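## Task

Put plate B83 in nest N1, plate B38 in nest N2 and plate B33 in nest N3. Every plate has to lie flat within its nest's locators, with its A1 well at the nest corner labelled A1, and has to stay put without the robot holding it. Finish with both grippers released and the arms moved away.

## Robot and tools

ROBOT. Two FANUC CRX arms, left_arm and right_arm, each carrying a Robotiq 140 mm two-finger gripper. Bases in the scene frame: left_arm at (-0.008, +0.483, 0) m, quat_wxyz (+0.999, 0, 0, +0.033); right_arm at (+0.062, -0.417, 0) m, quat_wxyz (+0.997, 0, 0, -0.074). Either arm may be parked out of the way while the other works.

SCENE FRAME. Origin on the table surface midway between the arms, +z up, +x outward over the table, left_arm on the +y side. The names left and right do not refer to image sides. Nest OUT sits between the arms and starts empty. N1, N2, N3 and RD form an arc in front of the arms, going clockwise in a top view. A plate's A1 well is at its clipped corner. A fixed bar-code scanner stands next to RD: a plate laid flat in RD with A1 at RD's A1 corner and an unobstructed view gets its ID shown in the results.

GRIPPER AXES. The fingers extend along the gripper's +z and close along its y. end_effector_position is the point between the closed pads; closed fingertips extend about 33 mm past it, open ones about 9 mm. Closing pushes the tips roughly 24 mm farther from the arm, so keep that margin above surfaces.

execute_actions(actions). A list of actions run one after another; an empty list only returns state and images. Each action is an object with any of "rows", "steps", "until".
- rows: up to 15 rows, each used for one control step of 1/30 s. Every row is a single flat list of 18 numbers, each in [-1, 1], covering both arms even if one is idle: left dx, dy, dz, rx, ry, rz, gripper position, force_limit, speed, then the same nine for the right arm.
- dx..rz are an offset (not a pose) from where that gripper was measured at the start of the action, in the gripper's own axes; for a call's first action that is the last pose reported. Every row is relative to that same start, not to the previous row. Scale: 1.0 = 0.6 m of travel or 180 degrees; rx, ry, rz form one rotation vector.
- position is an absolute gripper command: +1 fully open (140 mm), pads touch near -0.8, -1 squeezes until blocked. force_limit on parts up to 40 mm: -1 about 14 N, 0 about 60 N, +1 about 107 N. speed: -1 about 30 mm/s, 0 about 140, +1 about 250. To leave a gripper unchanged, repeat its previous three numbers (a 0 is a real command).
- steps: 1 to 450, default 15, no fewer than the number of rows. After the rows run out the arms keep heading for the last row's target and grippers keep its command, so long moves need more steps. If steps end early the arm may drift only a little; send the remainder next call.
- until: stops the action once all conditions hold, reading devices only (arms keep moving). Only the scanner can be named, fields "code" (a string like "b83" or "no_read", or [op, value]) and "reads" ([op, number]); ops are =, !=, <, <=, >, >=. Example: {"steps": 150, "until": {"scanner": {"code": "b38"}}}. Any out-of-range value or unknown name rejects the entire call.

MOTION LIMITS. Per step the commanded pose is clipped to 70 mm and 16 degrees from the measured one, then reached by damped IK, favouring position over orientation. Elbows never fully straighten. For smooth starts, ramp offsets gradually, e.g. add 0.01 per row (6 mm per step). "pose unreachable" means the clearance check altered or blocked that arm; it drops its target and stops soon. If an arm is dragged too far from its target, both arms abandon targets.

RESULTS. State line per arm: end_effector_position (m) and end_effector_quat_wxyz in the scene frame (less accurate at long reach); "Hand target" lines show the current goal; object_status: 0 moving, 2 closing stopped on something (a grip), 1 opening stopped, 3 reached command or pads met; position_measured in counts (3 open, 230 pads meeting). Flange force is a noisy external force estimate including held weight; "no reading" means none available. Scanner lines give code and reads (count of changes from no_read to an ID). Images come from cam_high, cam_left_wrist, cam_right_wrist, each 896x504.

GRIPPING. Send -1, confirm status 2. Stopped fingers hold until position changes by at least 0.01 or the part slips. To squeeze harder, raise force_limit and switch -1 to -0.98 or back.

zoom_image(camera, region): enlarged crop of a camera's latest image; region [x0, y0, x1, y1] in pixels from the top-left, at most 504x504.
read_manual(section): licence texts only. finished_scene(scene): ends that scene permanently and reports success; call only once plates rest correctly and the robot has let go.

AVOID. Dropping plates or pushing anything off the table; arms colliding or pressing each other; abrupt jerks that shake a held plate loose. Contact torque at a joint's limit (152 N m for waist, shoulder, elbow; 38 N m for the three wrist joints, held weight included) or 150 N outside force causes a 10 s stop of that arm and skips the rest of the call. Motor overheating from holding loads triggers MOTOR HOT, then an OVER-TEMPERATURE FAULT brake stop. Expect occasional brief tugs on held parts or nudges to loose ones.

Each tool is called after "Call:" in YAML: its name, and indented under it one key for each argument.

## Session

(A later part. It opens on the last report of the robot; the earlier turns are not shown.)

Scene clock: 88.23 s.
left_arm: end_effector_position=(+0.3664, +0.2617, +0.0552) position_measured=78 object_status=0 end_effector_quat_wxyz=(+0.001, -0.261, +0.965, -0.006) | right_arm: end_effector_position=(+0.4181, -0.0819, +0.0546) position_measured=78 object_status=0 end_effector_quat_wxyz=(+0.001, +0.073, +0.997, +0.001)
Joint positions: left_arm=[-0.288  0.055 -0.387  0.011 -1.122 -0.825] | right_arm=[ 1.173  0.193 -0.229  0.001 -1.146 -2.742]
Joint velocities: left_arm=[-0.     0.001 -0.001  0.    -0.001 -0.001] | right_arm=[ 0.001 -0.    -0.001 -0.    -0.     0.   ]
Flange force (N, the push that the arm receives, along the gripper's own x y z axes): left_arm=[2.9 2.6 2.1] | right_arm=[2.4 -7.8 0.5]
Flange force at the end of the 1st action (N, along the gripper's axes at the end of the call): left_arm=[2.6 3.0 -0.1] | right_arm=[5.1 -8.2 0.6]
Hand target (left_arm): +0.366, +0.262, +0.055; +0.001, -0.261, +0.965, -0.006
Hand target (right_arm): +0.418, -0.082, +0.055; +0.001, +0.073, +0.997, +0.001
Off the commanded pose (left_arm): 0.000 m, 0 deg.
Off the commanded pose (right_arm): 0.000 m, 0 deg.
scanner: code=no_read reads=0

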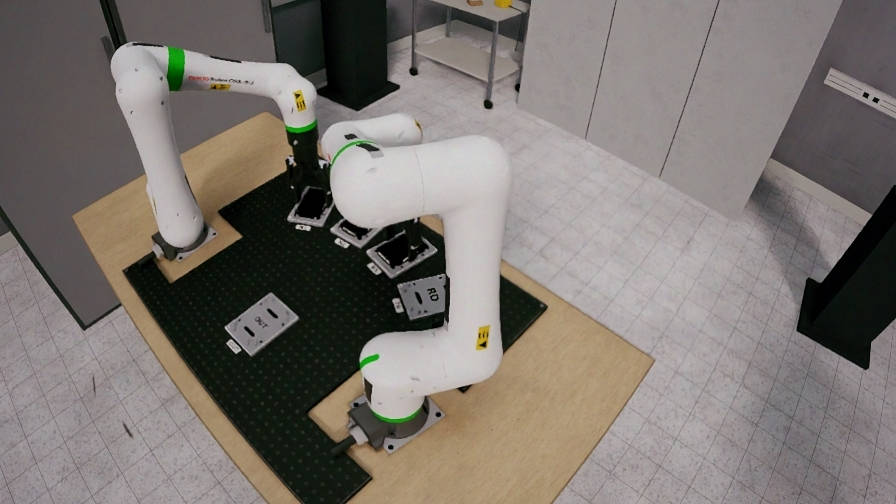

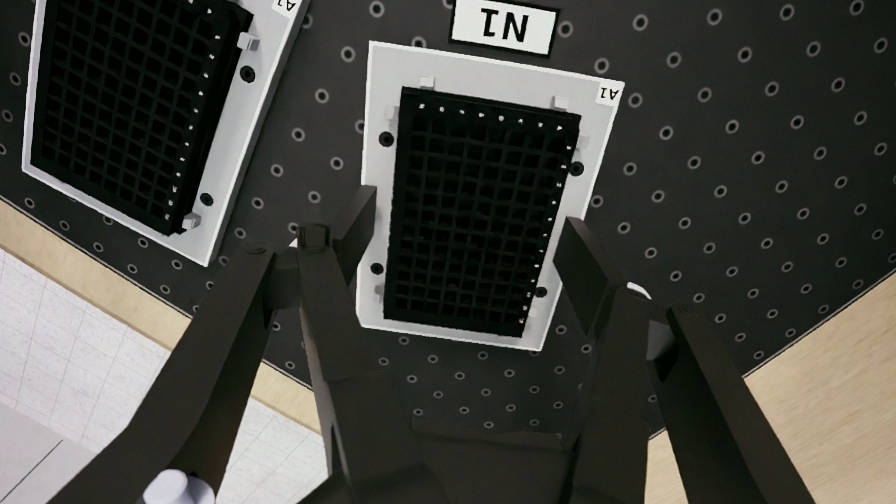

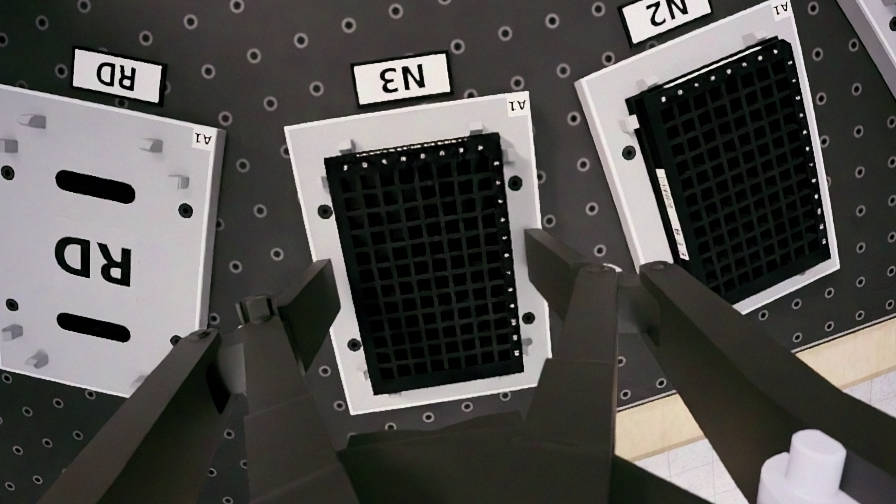

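Call:
execute_actions:
  actions:
    - {"rows":[[0,0.0015,0,0,0,0,-1,0,-0.7,0,0,0,0,0,0,-1,0,-0.7]],"steps":22}

Scene clock: 90.43 s.
left_arm: end_effector_position=(+0.3660, +0.2625, +0.0552) position_measured=109 object_status=2 end_effector_quat_wxyz=(+0.001, -0.261, +0.965, -0.006) | right_arm: end_effector_position=(+0.4182, -0.0820, +0.0546) position_measured=109 object_status=2 end_effector_quat_wxyz=(+0.001, +0.073, +0.997, +0.001)
Joint positions: left_arm=[-0.287  0.053 -0.389  0.012 -1.122 -0.827] | right_arm=[ 1.173  0.193 -0.229  0.001 -1.146 -2.742]
Joint velocities: left_arm=[ 0.     0.001 -0.     0.    -0.001 -0.   ] | right_arm=[-0.     0.001 -0.    -0.002  0.     0.   ]
Flange force (N, the push that the arm receives, along the gripper's own x y z axes): left_arm=[5.1 12.2 -39.9] | right_arm=[8.7 -13.2 -37.4]
Hand target (left_arm): +0.366, +0.263, +0.055; +0.001, -0.261, +0.965, -0.006
Hand target (right_arm): +0.418, -0.082, +0.055; +0.001, +0.073, +0.997, +0.001
Off the commanded pose (left_arm): 0.000 m, 0 deg.
Off the commanded pose (right_arm): 0.000 m, 0 deg.
scanner: code=no_read reads=0

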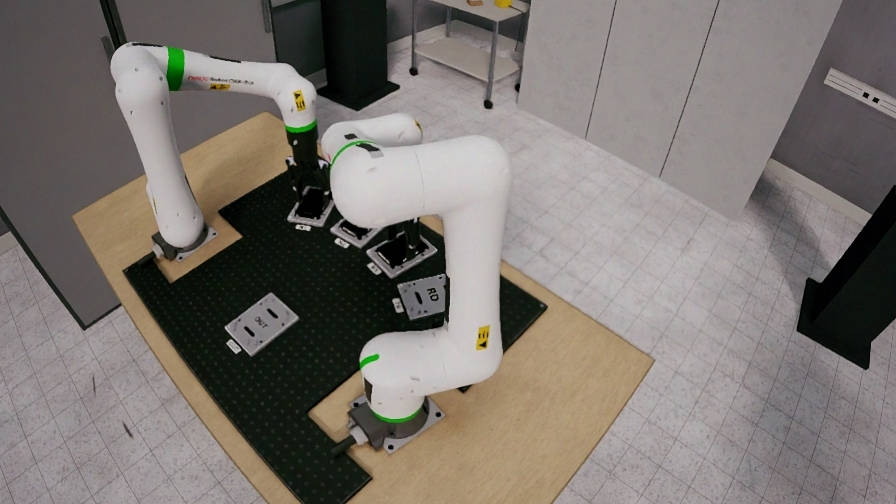

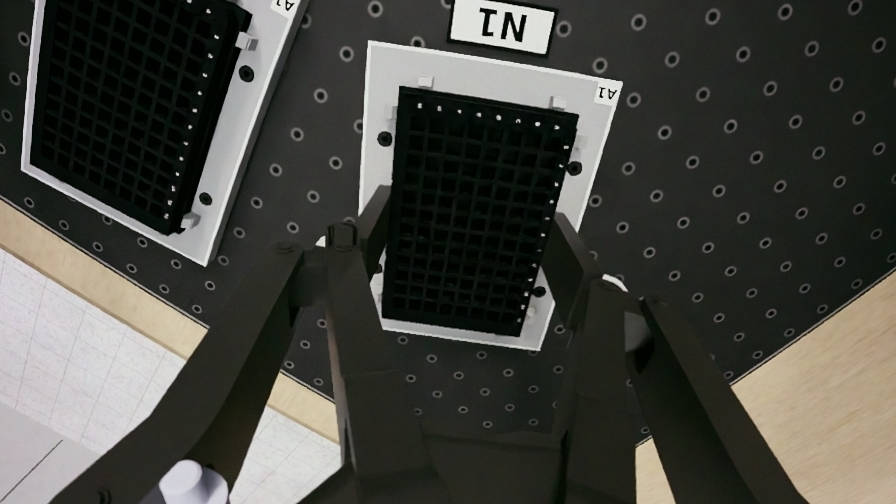

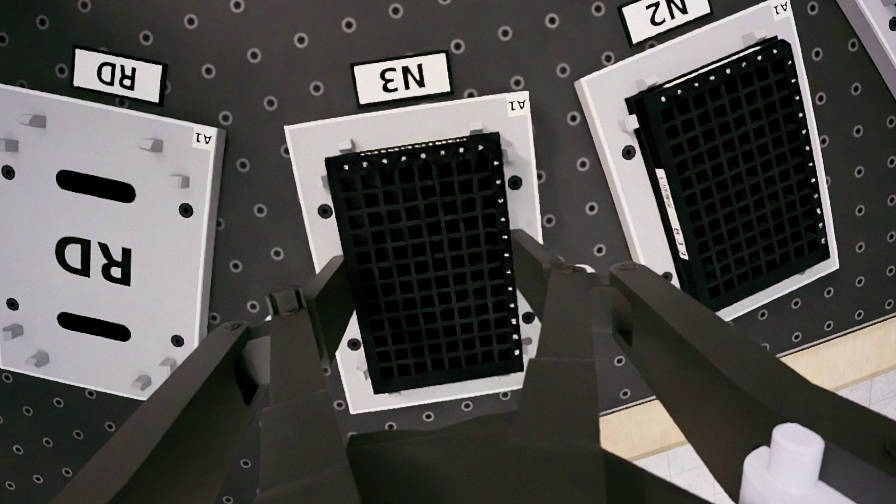

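Call:
execute_actions:
  actions:
    - {"rows":[[0,0,-0.002,0,0,0,-0.98,0.3,-0.7,0,0,-0.002,0,0,0,-0.98,0.3,-0.7],[0,0,-0.002,0,0,0,-0.98,0.3,-0.7,0,0,-0.002,0,0,0,-0.98,0.3,-0.7],[0,0,-0.002,0,0,0,-0.98,0.3,-0.7,0,0,-0.002,0,0,0,-0.98,0.3,-0.7],[0,0,-0.004,0,0,0,-0.98,0.3,-0.7,0,0,-0.004,0,0,0,-0.98,0.3,-0.7],[0,0,-0.008,0,0,0,-0.98,0.3,-0.7,0,0,-0.008,0,0,0,-0.98,0.3,-0.7],[0,0,-0.014,0,0,0,-0.98,0.3,-0.7,0,0,-0.014,0,0,0,-0.98,0.3,-0.7],[0,0,-0.025,0,0,0,-0.98,0.3,-0.7,0,0,-0.025,0,0,0,-0.98,0.3,-0.7]],"steps":18}

Scene clock: 96.77 s.
left_arm: end_effector_position=(+0.3659, +0.2626, +0.0702) position_measured=110 object_status=2 end_effector_quat_wxyz=(+0.001, -0.261, +0.965, -0.006) | right_arm: end_effector_position=(+0.4182, -0.0819, +0.0696) position_measured=110 object_status=2 end_effector_quat_wxyz=(+0.001, +0.073, +0.997, +0.001)
Joint positions: left_arm=[-0.286  0.037 -0.368  0.011 -1.159 -0.827] | right_arm=[ 1.173  0.178 -0.209  0.001 -1.181 -2.742]
Joint velocities: left_arm=[ 0.     0.001  0.    -0.    -0.001  0.002] | right_arm=[-0.     0.     0.002  0.001  0.     0.   ]
Flange force (N, the push that the arm receives, along the gripper's own x y z axes): left_arm=[4.9 5.2 1.2] | right_arm=[1.0 -4.1 1.2]
Hand target (left_arm): +0.366, +0.263, +0.070; +0.001, -0.261, +0.965, -0.006
Hand target (right_arm): +0.418, -0.082, +0.070; +0.001, +0.073, +0.997, +0.001
Off the commanded pose (left_arm): 0.000 m, 0 deg.
Off the commanded pose (right_arm): 0.000 m, 0 deg.
scanner: code=no_read reads=0

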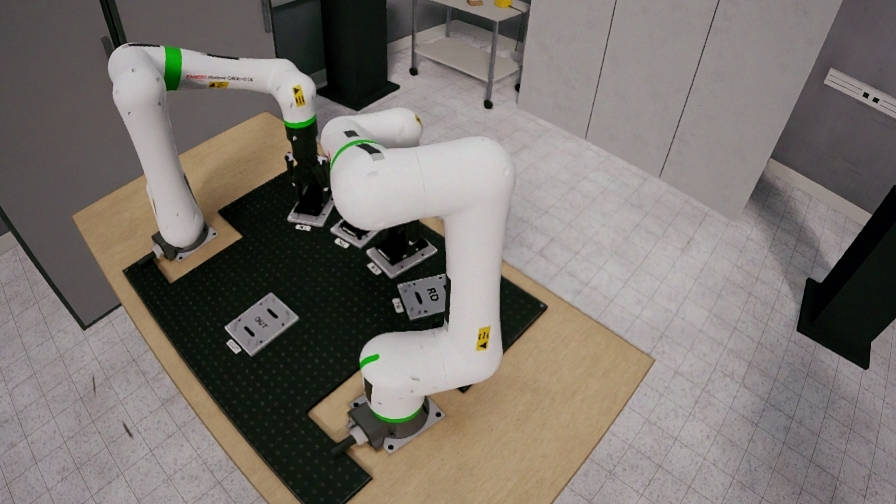

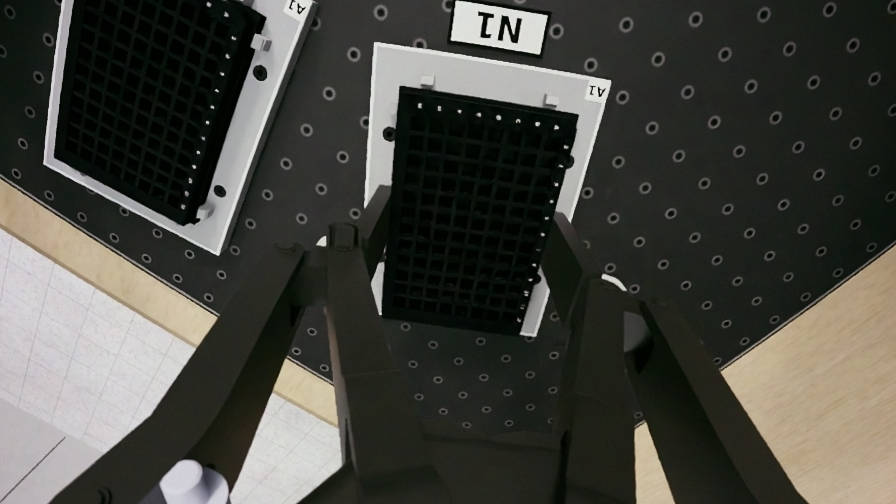

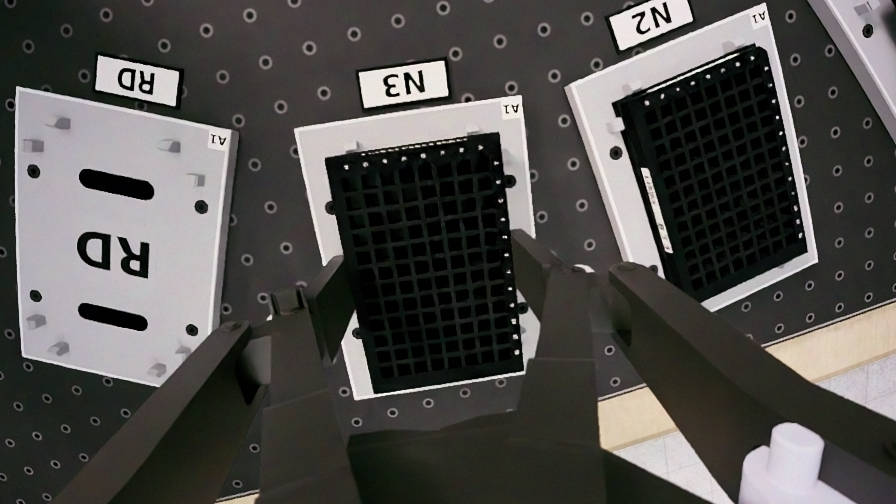

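Reference zooms.

Call:
zoom_image:
  camera: "cam_right_wrist"
  region: [270,70,570,240]

Call:
zoom_image:
  camera: "cam_left_wrist"
  region: [340,20,640,190]

Region (270, 70, 570, 240) of cam_right_wrist's 896x504 image, scaled by 1.680, with more detail than that image has; it fills the top 286 rows of this view, and the rest is white.

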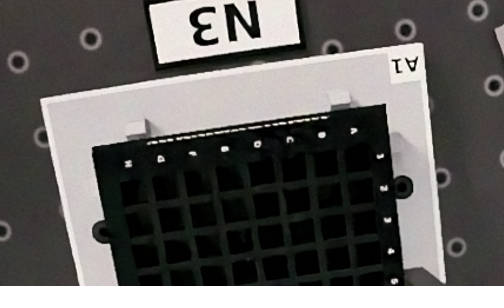

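Region (340, 20, 640, 190) of cam_left_wrist's 896x504 image, scaled by 1.680, with more detail than that image has; it fills the top 286 rows of this view, and the rest is white.

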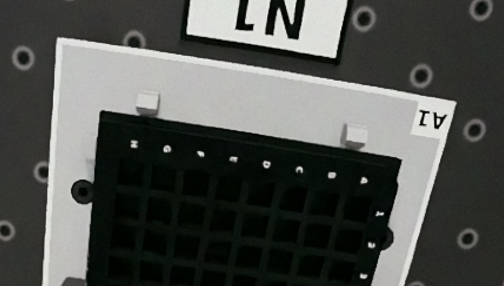

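Call:
execute_actions:
  actions:
    - {"rows":[[-0.004,0.01,-0.01,0,0,0,-0.98,0.3,-0.7,0,0,-0.01,0,0,0,-0.98,0.3,-0.7],[-0.012,0.03,-0.025,0,0,0,-0.98,0.3,-0.7,0,0,-0.025,0,0,0,-0.98,0.3,-0.7],[-0.03,0.07,-0.05,0,0,0,-0.98,0.3,-0.7,0,0,-0.05,0,0,0,-0.98,0.3,-0.7],[-0.289,0.713,-0.12,0,0,0,-0.98,0.3,-0.7,0,0,-0.05,0,0,0,-0.98,0.3,-0.7]],"steps":45}
    - {"rows":[[0,0,0,0,0,0,-0.98,0.3,-0.7,0.005,0.015,0,0,0,-0.006,-0.98,0.3,-0.7],[0,0,0,0,0,0,-0.98,0.3,-0.7,0.012,0.04,0,0,0,-0.015,-0.98,0.3,-0.7],[0,0,0,0,0,0,-0.98,0.3,-0.7,0.025,0.08,0,0,0,-0.03,-0.98,0.3,-0.7],[0,0,0,0,0,0,-0.98,0.3,-0.7,0.17,0.555,0,0,0,-0.215,-0.98,0.3,-0.7]],"steps":45}
    - {"rows":[[0,0,0,0,0,0,-0.98,0.3,-0.7,0,0,0.015,0,0,0,-0.98,0.3,-0.7],[0,0,0,0,0,0,-0.98,0.3,-0.7,0,0,0.04,0,0,0,-0.98,0.3,-0.7]],"steps":15}

Call:
zoom_image:
  camera: "cam_right_wrist"
  region: [270,70,570,240]

Scene clock: 112.60 s.
left_arm: end_effector_position=(+0.2992, +0.7205, +0.1372) position_measured=110 object_status=2 end_effector_quat_wxyz=(+0.002, -0.262, +0.965, -0.006) | right_arm: end_effector_position=(+0.3643, +0.2623, +0.0751) position_measured=110 object_status=2 end_effector_quat_wxyz=(+0.001, -0.262, +0.965, +0.000)
Joint positions: left_arm=[ 0.943 -0.128 -0.361  0.012 -1.343 -2.054] | right_arm=[ 1.476  0.831  0.761  0.001 -1.499 -2.369]
Joint velocities: left_arm=[-0.     0.    -0.    -0.     0.001  0.001] | right_arm=[ 0.     0.    -0.003  0.002 -0.001 -0.   ]
Flange force (N, the push that the arm receives, along the gripper's own x y z axes): left_arm=[3.7 -3.5 1.0] | right_arm=[8.6 -7.1 4.7]
Flange force at the end of the 1st action (N, along the gripper's axes at the end of the call): left_arm=[-15.9 13.9 3.5] | right_arm=[5.4 -1.9 0.7]
Flange force at the end of the 2nd action (N, along the gripper's axes at the end of the call): left_arm=[6.4 -0.2 3.1] | right_arm=[8.2 -8.3 2.9]
Hand target (left_arm): +0.299, +0.720, +0.137; +0.002, -0.262, +0.965, -0.006
Hand target (right_arm): +0.364, +0.262, +0.075; +0.001, -0.262, +0.965, +0.000
Off the commanded pose (left_arm): 0.000 m, 0 deg.
Off the commanded pose (right_arm): 0.000 m, 0 deg.
scanner: code=no_read reads=0

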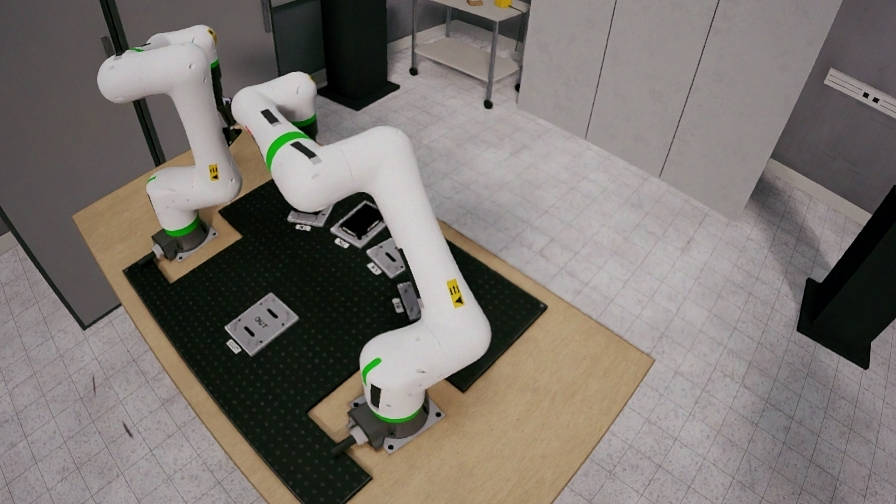

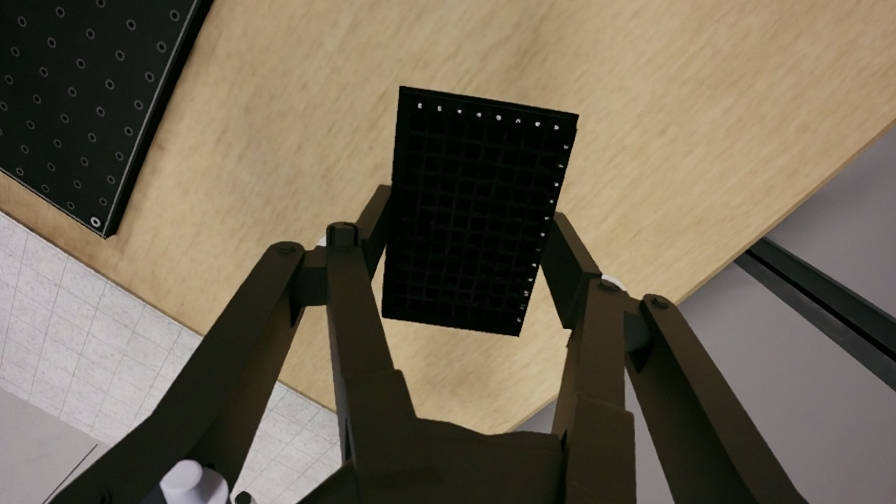

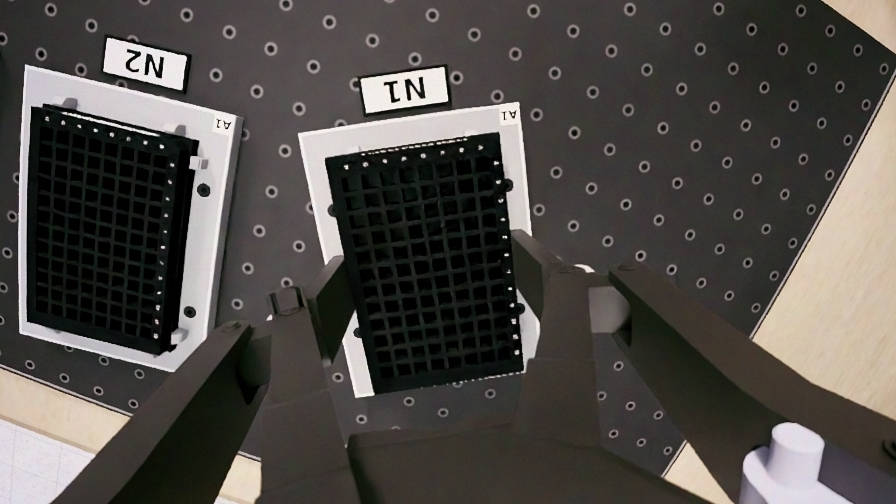

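Region (270, 70, 570, 240) of cam_right_wrist's 896x504 image, scaled by 1.680, with more detail than that image has; it fills the top 286 rows of this view, and the rest is white.

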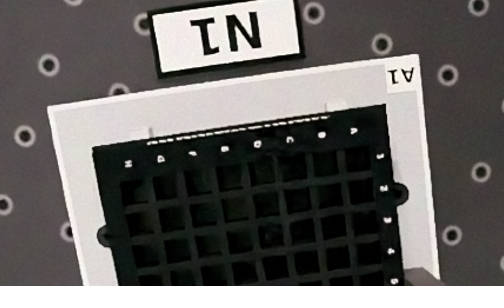

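Call:
execute_actions:
  actions:
    - {"rows":[[0,0,0,0,0,0,-0.98,0.3,-0.7,-0.004,0,0.009,0,0,0.002,-0.98,0.3,-0.7]],"steps":12}

Call:
zoom_image:
  camera: "cam_right_wrist"
  region: [270,70,570,240]

Scene clock: 116.53 s.
left_arm: end_effector_position=(+0.2992, +0.7205, +0.1372) position_measured=110 object_status=2 end_effector_quat_wxyz=(+0.002, -0.262, +0.965, -0.006) | right_arm: end_effector_position=(+0.3664, +0.2634, +0.0697) position_measured=110 object_status=2 end_effector_quat_wxyz=(+0.001, -0.259, +0.966, +0.000)
Joint positions: left_arm=[ 0.943 -0.128 -0.361  0.012 -1.343 -2.054] | right_arm=[ 1.474  0.839  0.762  0.001 -1.493 -2.373]
Joint velocities: left_arm=[-0.    -0.001  0.     0.    -0.001 -0.   ] | right_arm=[-0.     0.     0.002  0.002  0.     0.   ]
Flange force (N, the push that the arm receives, along the gripper's own x y z axes): left_arm=[4.1 -3.7 1.4] | right_arm=[5.9 -6.1 3.0]
Hand target (left_arm): +0.299, +0.720, +0.137; +0.002, -0.262, +0.965, -0.006
Hand target (right_arm): +0.366, +0.263, +0.070; +0.001, -0.259, +0.966, +0.000
Off the commanded pose (left_arm): 0.000 m, 0 deg.
Off the commanded pose (right_arm): 0.000 m, 0 deg.
scanner: code=no_read reads=0

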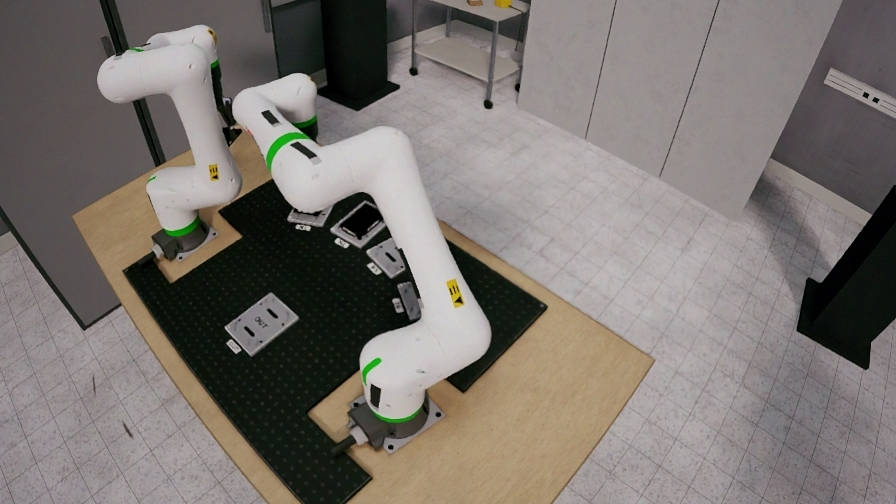

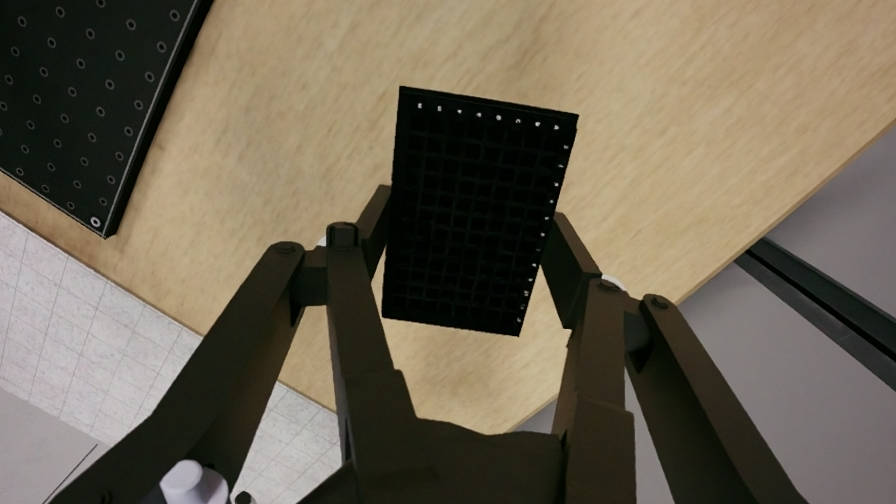

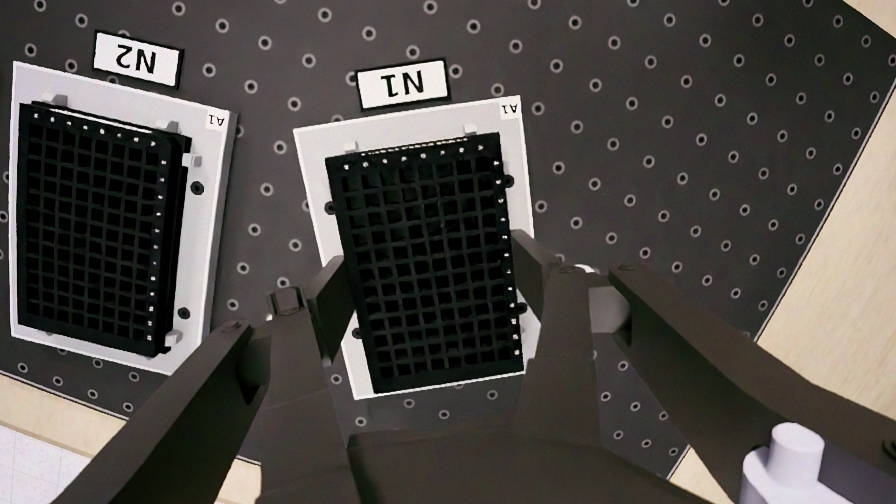

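Region (270, 70, 570, 240) of cam_right_wrist's 896x504 image, scaled by 1.680, with more detail than that image has; it fills the top 286 rows of this view, and the rest is white.

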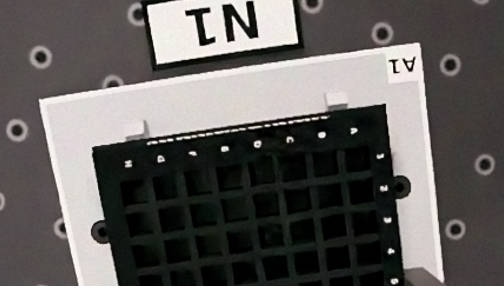

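Shift −0.7 mm in y, lower slowly to ~0.056.

Call:
execute_actions:
  actions:
    - {"rows":[[0,0,0,0,0,0,-0.98,0.3,-0.7,0,-0.0012,0.003,0,0,0,-0.98,0.3,-0.7],[0,0,0,0,0,0,-0.98,0.3,-0.7,0,-0.0012,0.007,0,0,0,-0.98,0.3,-0.7],[0,0,0,0,0,0,-0.98,0.3,-0.7,0,-0.0012,0.011,0,0,0,-0.98,0.3,-0.7],[0,0,0,0,0,0,-0.98,0.3,-0.7,0,-0.0012,0.014,0,0,0,-0.98,0.3,-0.7],[0,0,0,0,0,0,-0.98,0.3,-0.7,0,-0.0012,0.017,0,0,0,-0.98,0.3,-0.7],[0,0,0,0,0,0,-0.98,0.3,-0.7,0,-0.0012,0.02,0,0,0,-0.98,0.3,-0.7],[0,0,0,0,0,0,-0.98,0.3,-0.7,0,-0.0012,0.023,0,0,0,-0.98,0.3,-0.7]],"steps":16}

Scene clock: 121.37 s.
left_arm: end_effector_position=(+0.2992, +0.7205, +0.1372) position_measured=110 object_status=2 end_effector_quat_wxyz=(+0.002, -0.262, +0.965, -0.006) | right_arm: end_effector_position=(+0.3667, +0.2628, +0.0558) position_measured=110 object_status=2 end_effector_quat_wxyz=(+0.001, -0.259, +0.966, +0.000)
Joint positions: left_arm=[ 0.943 -0.128 -0.361  0.012 -1.343 -2.054] | right_arm=[ 1.473  0.842  0.735  0.001 -1.462 -2.372]
Joint velocities: left_arm=[ 0.     0.001  0.    -0.    -0.    -0.001] | right_arm=[-0.    -0.     0.001  0.001 -0.    -0.   ]
Flange force (N, the push that the arm receives, along the gripper's own x y z axes): left_arm=[5.8 1.6 3.3] | right_arm=[17.0 -12.5 3.6]
Hand target (left_arm): +0.299, +0.720, +0.137; +0.002, -0.262, +0.965, -0.006
Hand target (right_arm): +0.367, +0.263, +0.056; +0.001, -0.259, +0.966, +0.000
Off the commanded pose (left_arm): 0.000 m, 0 deg.
Off the commanded pose (right_arm): 0.000 m, 0 deg.
scanner: code=no_read reads=0

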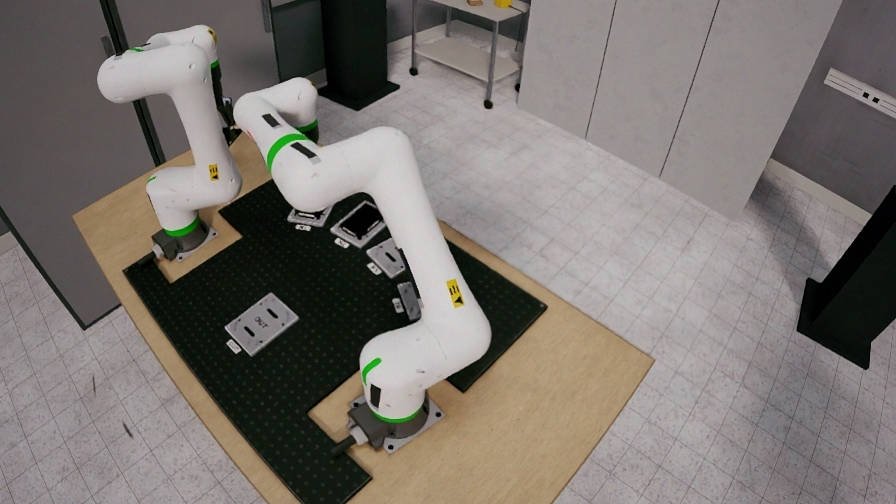

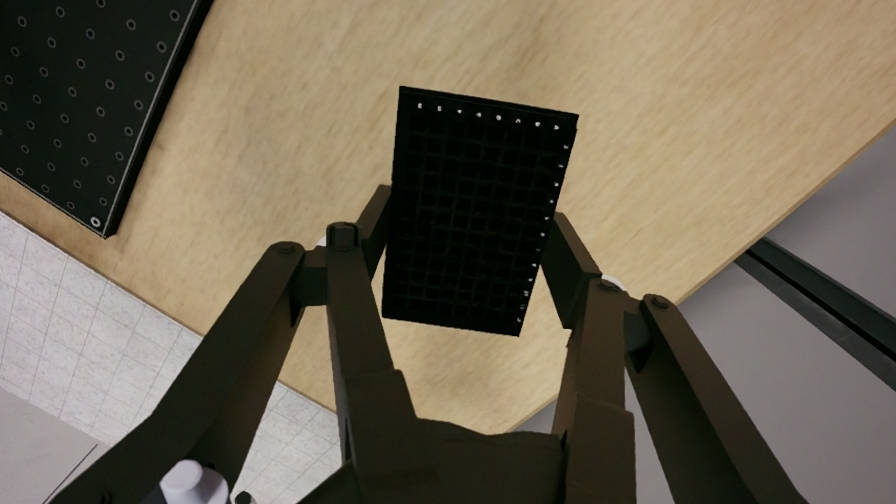

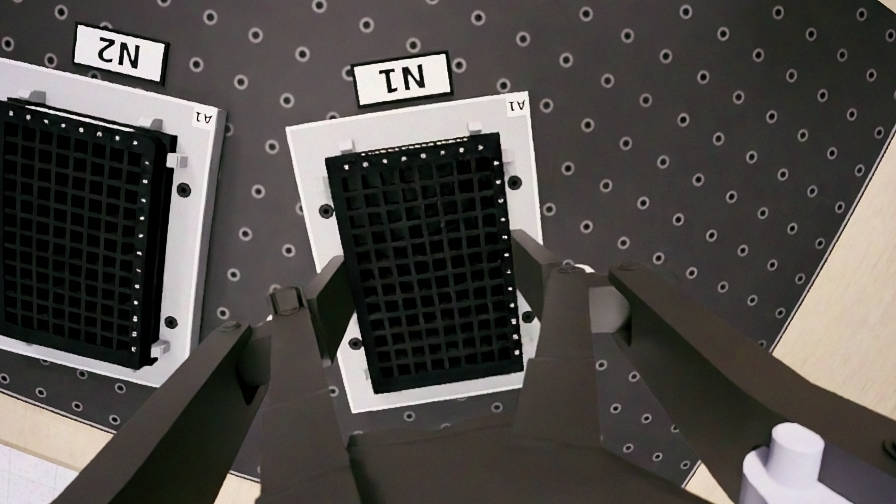

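Call:
execute_actions:
  actions:
    - {"rows":[[0,0,0,0,0,0,-0.98,0.3,-0.7,0.0005,0,0.0013,0,0,0,-0.98,0.3,-0.7]],"steps":6}
    - {"rows":[[0,0,0,0,0,0,-0.98,0.3,-0.7,0,0,0,0,0,0,0.55,0,-0.3]],"steps":14}
    - {"rows":[[0,0,0,0,0,0,-0.98,0.3,-0.7,0,0,-0.045,0,0,0,0.55,0,-0.3]],"steps":14}
    - {"rows":[[0,0,0,0,0,0,-0.98,0.3,-0.7,0.063,-0.287,0.021,0,0,0.115,0.55,0,-0.3]],"steps":32}

Call:
zoom_image:
  camera: "cam_right_wrist"
  region: [270,70,570,240]

Scene clock: 132.03 s.
left_arm: end_effector_position=(+0.2992, +0.7205, +0.1372) position_measured=110 object_status=2 end_effector_quat_wxyz=(+0.002, -0.262, +0.965, -0.006) | right_arm: end_effector_position=(+0.4205, +0.0948, +0.0698) position_measured=59 object_status=3 end_effector_quat_wxyz=(+0.001, -0.081, +0.997, +0.001)
Joint positions: left_arm=[ 0.943 -0.128 -0.361  0.012 -1.343 -2.054] | right_arm=[ 1.318  0.502  0.224  0.001 -1.291 -2.578]
Joint velocities: left_arm=[-0.    -0.    -0.     0.     0.002 -0.001] | right_arm=[ 0.     0.001 -0.     0.002 -0.     0.   ]
Flange force (N, the push that the arm receives, along the gripper's own x y z axes): left_arm=[6.3 -3.0 3.9] | right_arm=[6.4 -7.7 1.4]
Flange force at the end of the 1st action (N, along the gripper's axes at the end of the call): left_arm=[4.1 -1.6 3.2] | right_arm=[5.9 -12.8 -2.6]
Flange force at the end of the 2nd action (N, along the gripper's axes at the end of the call): left_arm=[1.2 -3.8 1.1] | right_arm=[2.1 -4.1 1.2]
Flange force at the end of the 3rd action (N, along the gripper's axes at the end of the call): left_arm=[6.3 -3.7 2.7] | right_arm=[3.6 -9.2 1.8]
Hand target (left_arm): +0.299, +0.720, +0.137; +0.002, -0.262, +0.965, -0.006
Hand target (right_arm): +0.421, +0.095, +0.070; +0.001, -0.081, +0.997, +0.001
Off the commanded pose (left_arm): 0.000 m, 0 deg.
Off the commanded pose (right_arm): 0.001 m, 0 deg.
scanner: code=no_read reads=0

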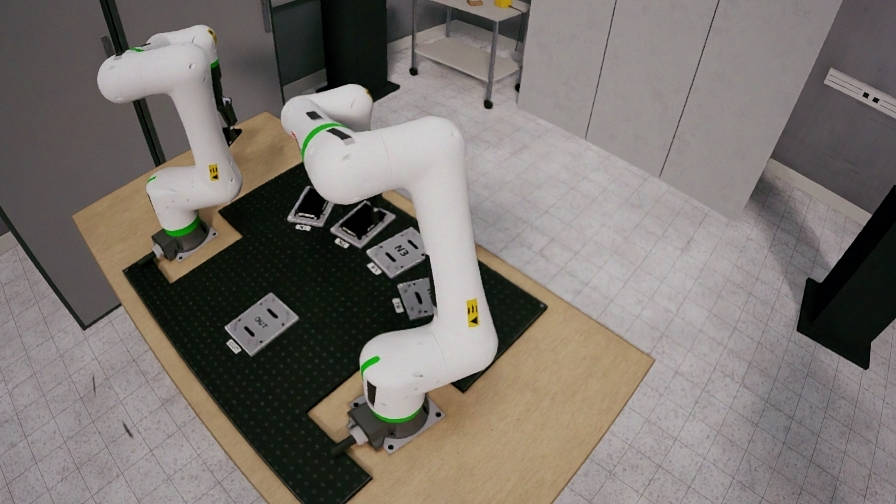

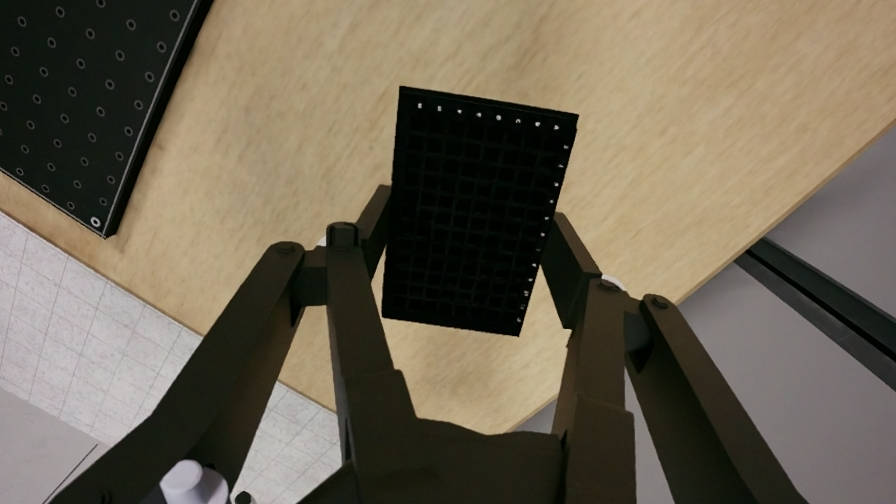

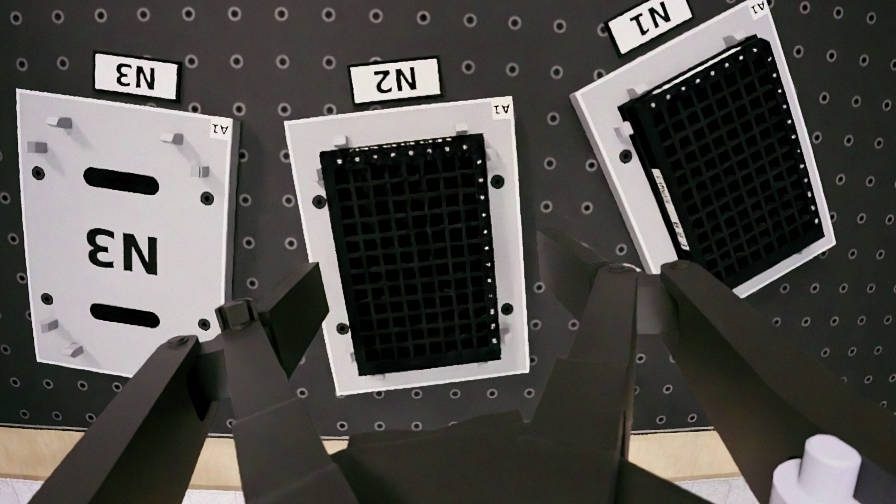

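Region (270, 70, 570, 240) of cam_right_wrist's 896x504 image, scaled by 1.680, with more detail than that image has; it fills the top 286 rows of this view, and the rest is white.

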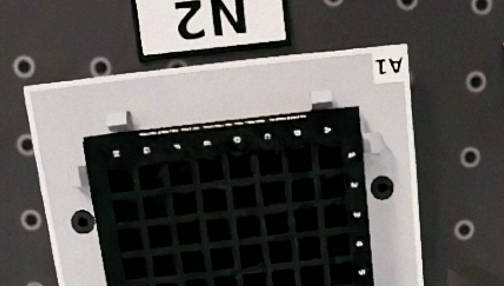

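Call:
execute_actions:
  actions:
    - {"rows":[[0,0,0,0,0,0,-0.98,0.3,-0.7,0.004,-0.013,0,0,0,0.011,0.55,0,-0.3]],"steps":12}

Call:
zoom_image:
  camera: "cam_right_wrist"
  region: [270,70,570,240]

Call:
zoom_image:
  camera: "cam_right_wrist"
  region: [580,0,880,290]

Scene clock: 137.47 s.
left_arm: end_effector_position=(+0.2992, +0.7205, +0.1372) position_measured=110 object_status=2 end_effector_quat_wxyz=(+0.002, -0.262, +0.965, -0.006) | right_arm: end_effector_position=(+0.4194, +0.0867, +0.0698) position_measured=59 object_status=3 end_effector_quat_wxyz=(+0.001, -0.064, +0.998, +0.001)
Joint positions: left_arm=[ 0.943 -0.128 -0.361  0.012 -1.343 -2.054] | right_arm=[ 1.314  0.485  0.198  0.001 -1.282 -2.609]
Joint velocities: left_arm=[ 0.     0.001 -0.     0.     0.     0.001] | right_arm=[ 0.    -0.     0.     0.001 -0.001 -0.   ]
Flange force (N, the push that the arm receives, along the gripper's own x y z axes): left_arm=[4.1 -1.6 3.5] | right_arm=[3.1 -4.3 0.8]
Hand target (left_arm): +0.299, +0.720, +0.137; +0.002, -0.262, +0.965, -0.006
Hand target (right_arm): +0.419, +0.087, +0.070; +0.001, -0.064, +0.998, +0.001
Off the commanded pose (left_arm): 0.000 m, 0 deg.
Off the commanded pose (right_arm): 0.000 m, 0 deg.
scanner: code=no_read reads=0

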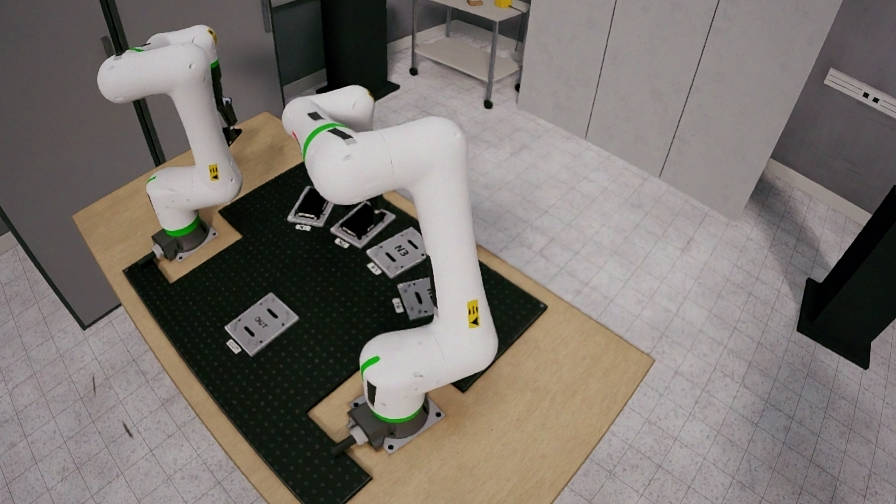

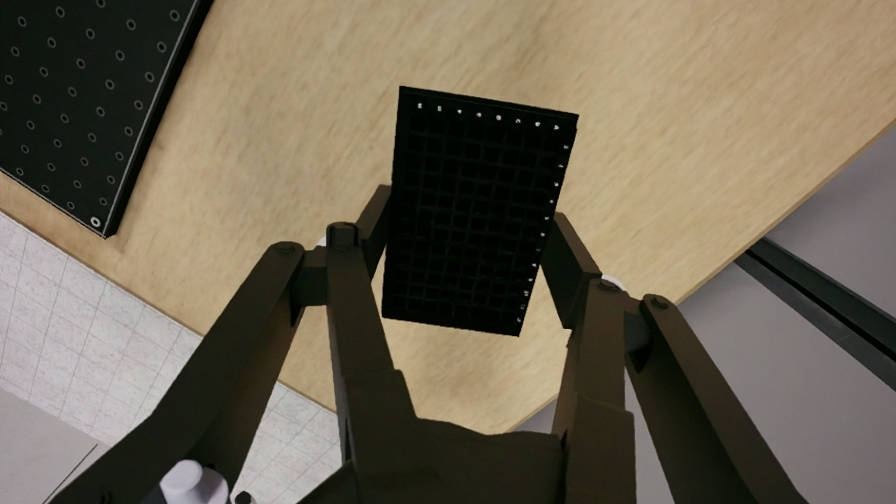

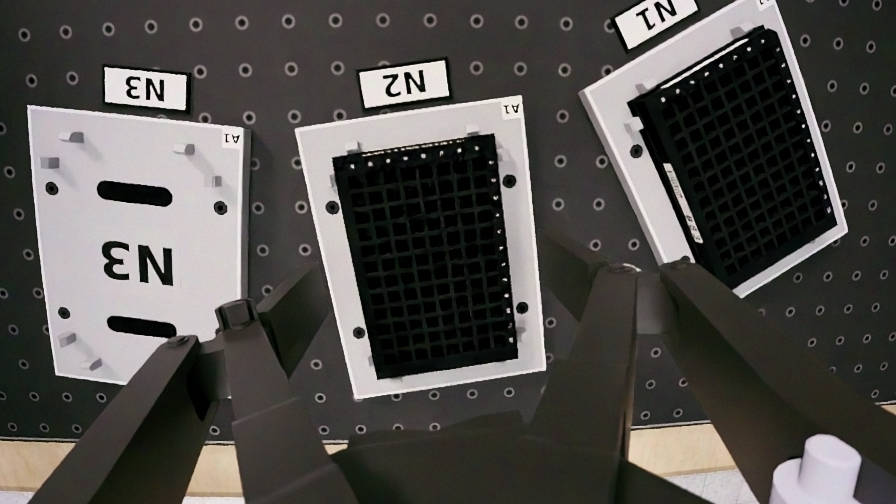

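Region (270, 70, 570, 240) of cam_right_wrist's 896x504 image, scaled by 1.680, with more detail than that image has; it fills the top 286 rows of this view, and the rest is white.

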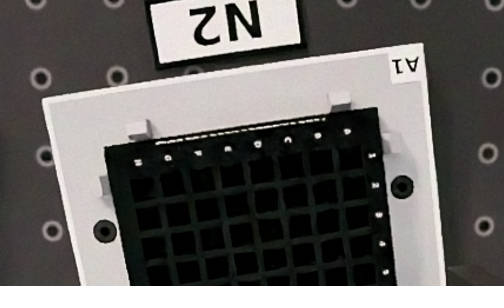

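Region (580, 0, 880, 290) of cam_right_wrist's 896x504 image, scaled by 1.680, with more detail than that image has; it fills the top 487 rows of this view, and the rest is white.

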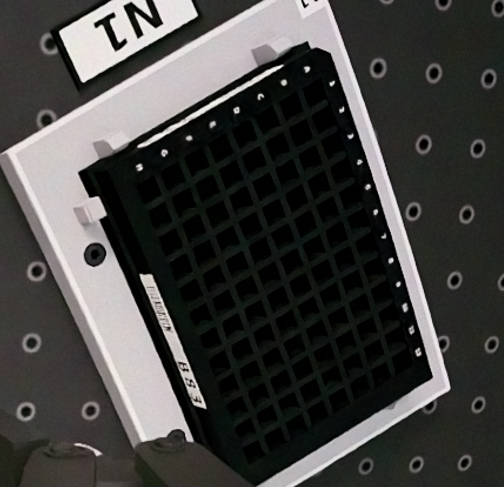

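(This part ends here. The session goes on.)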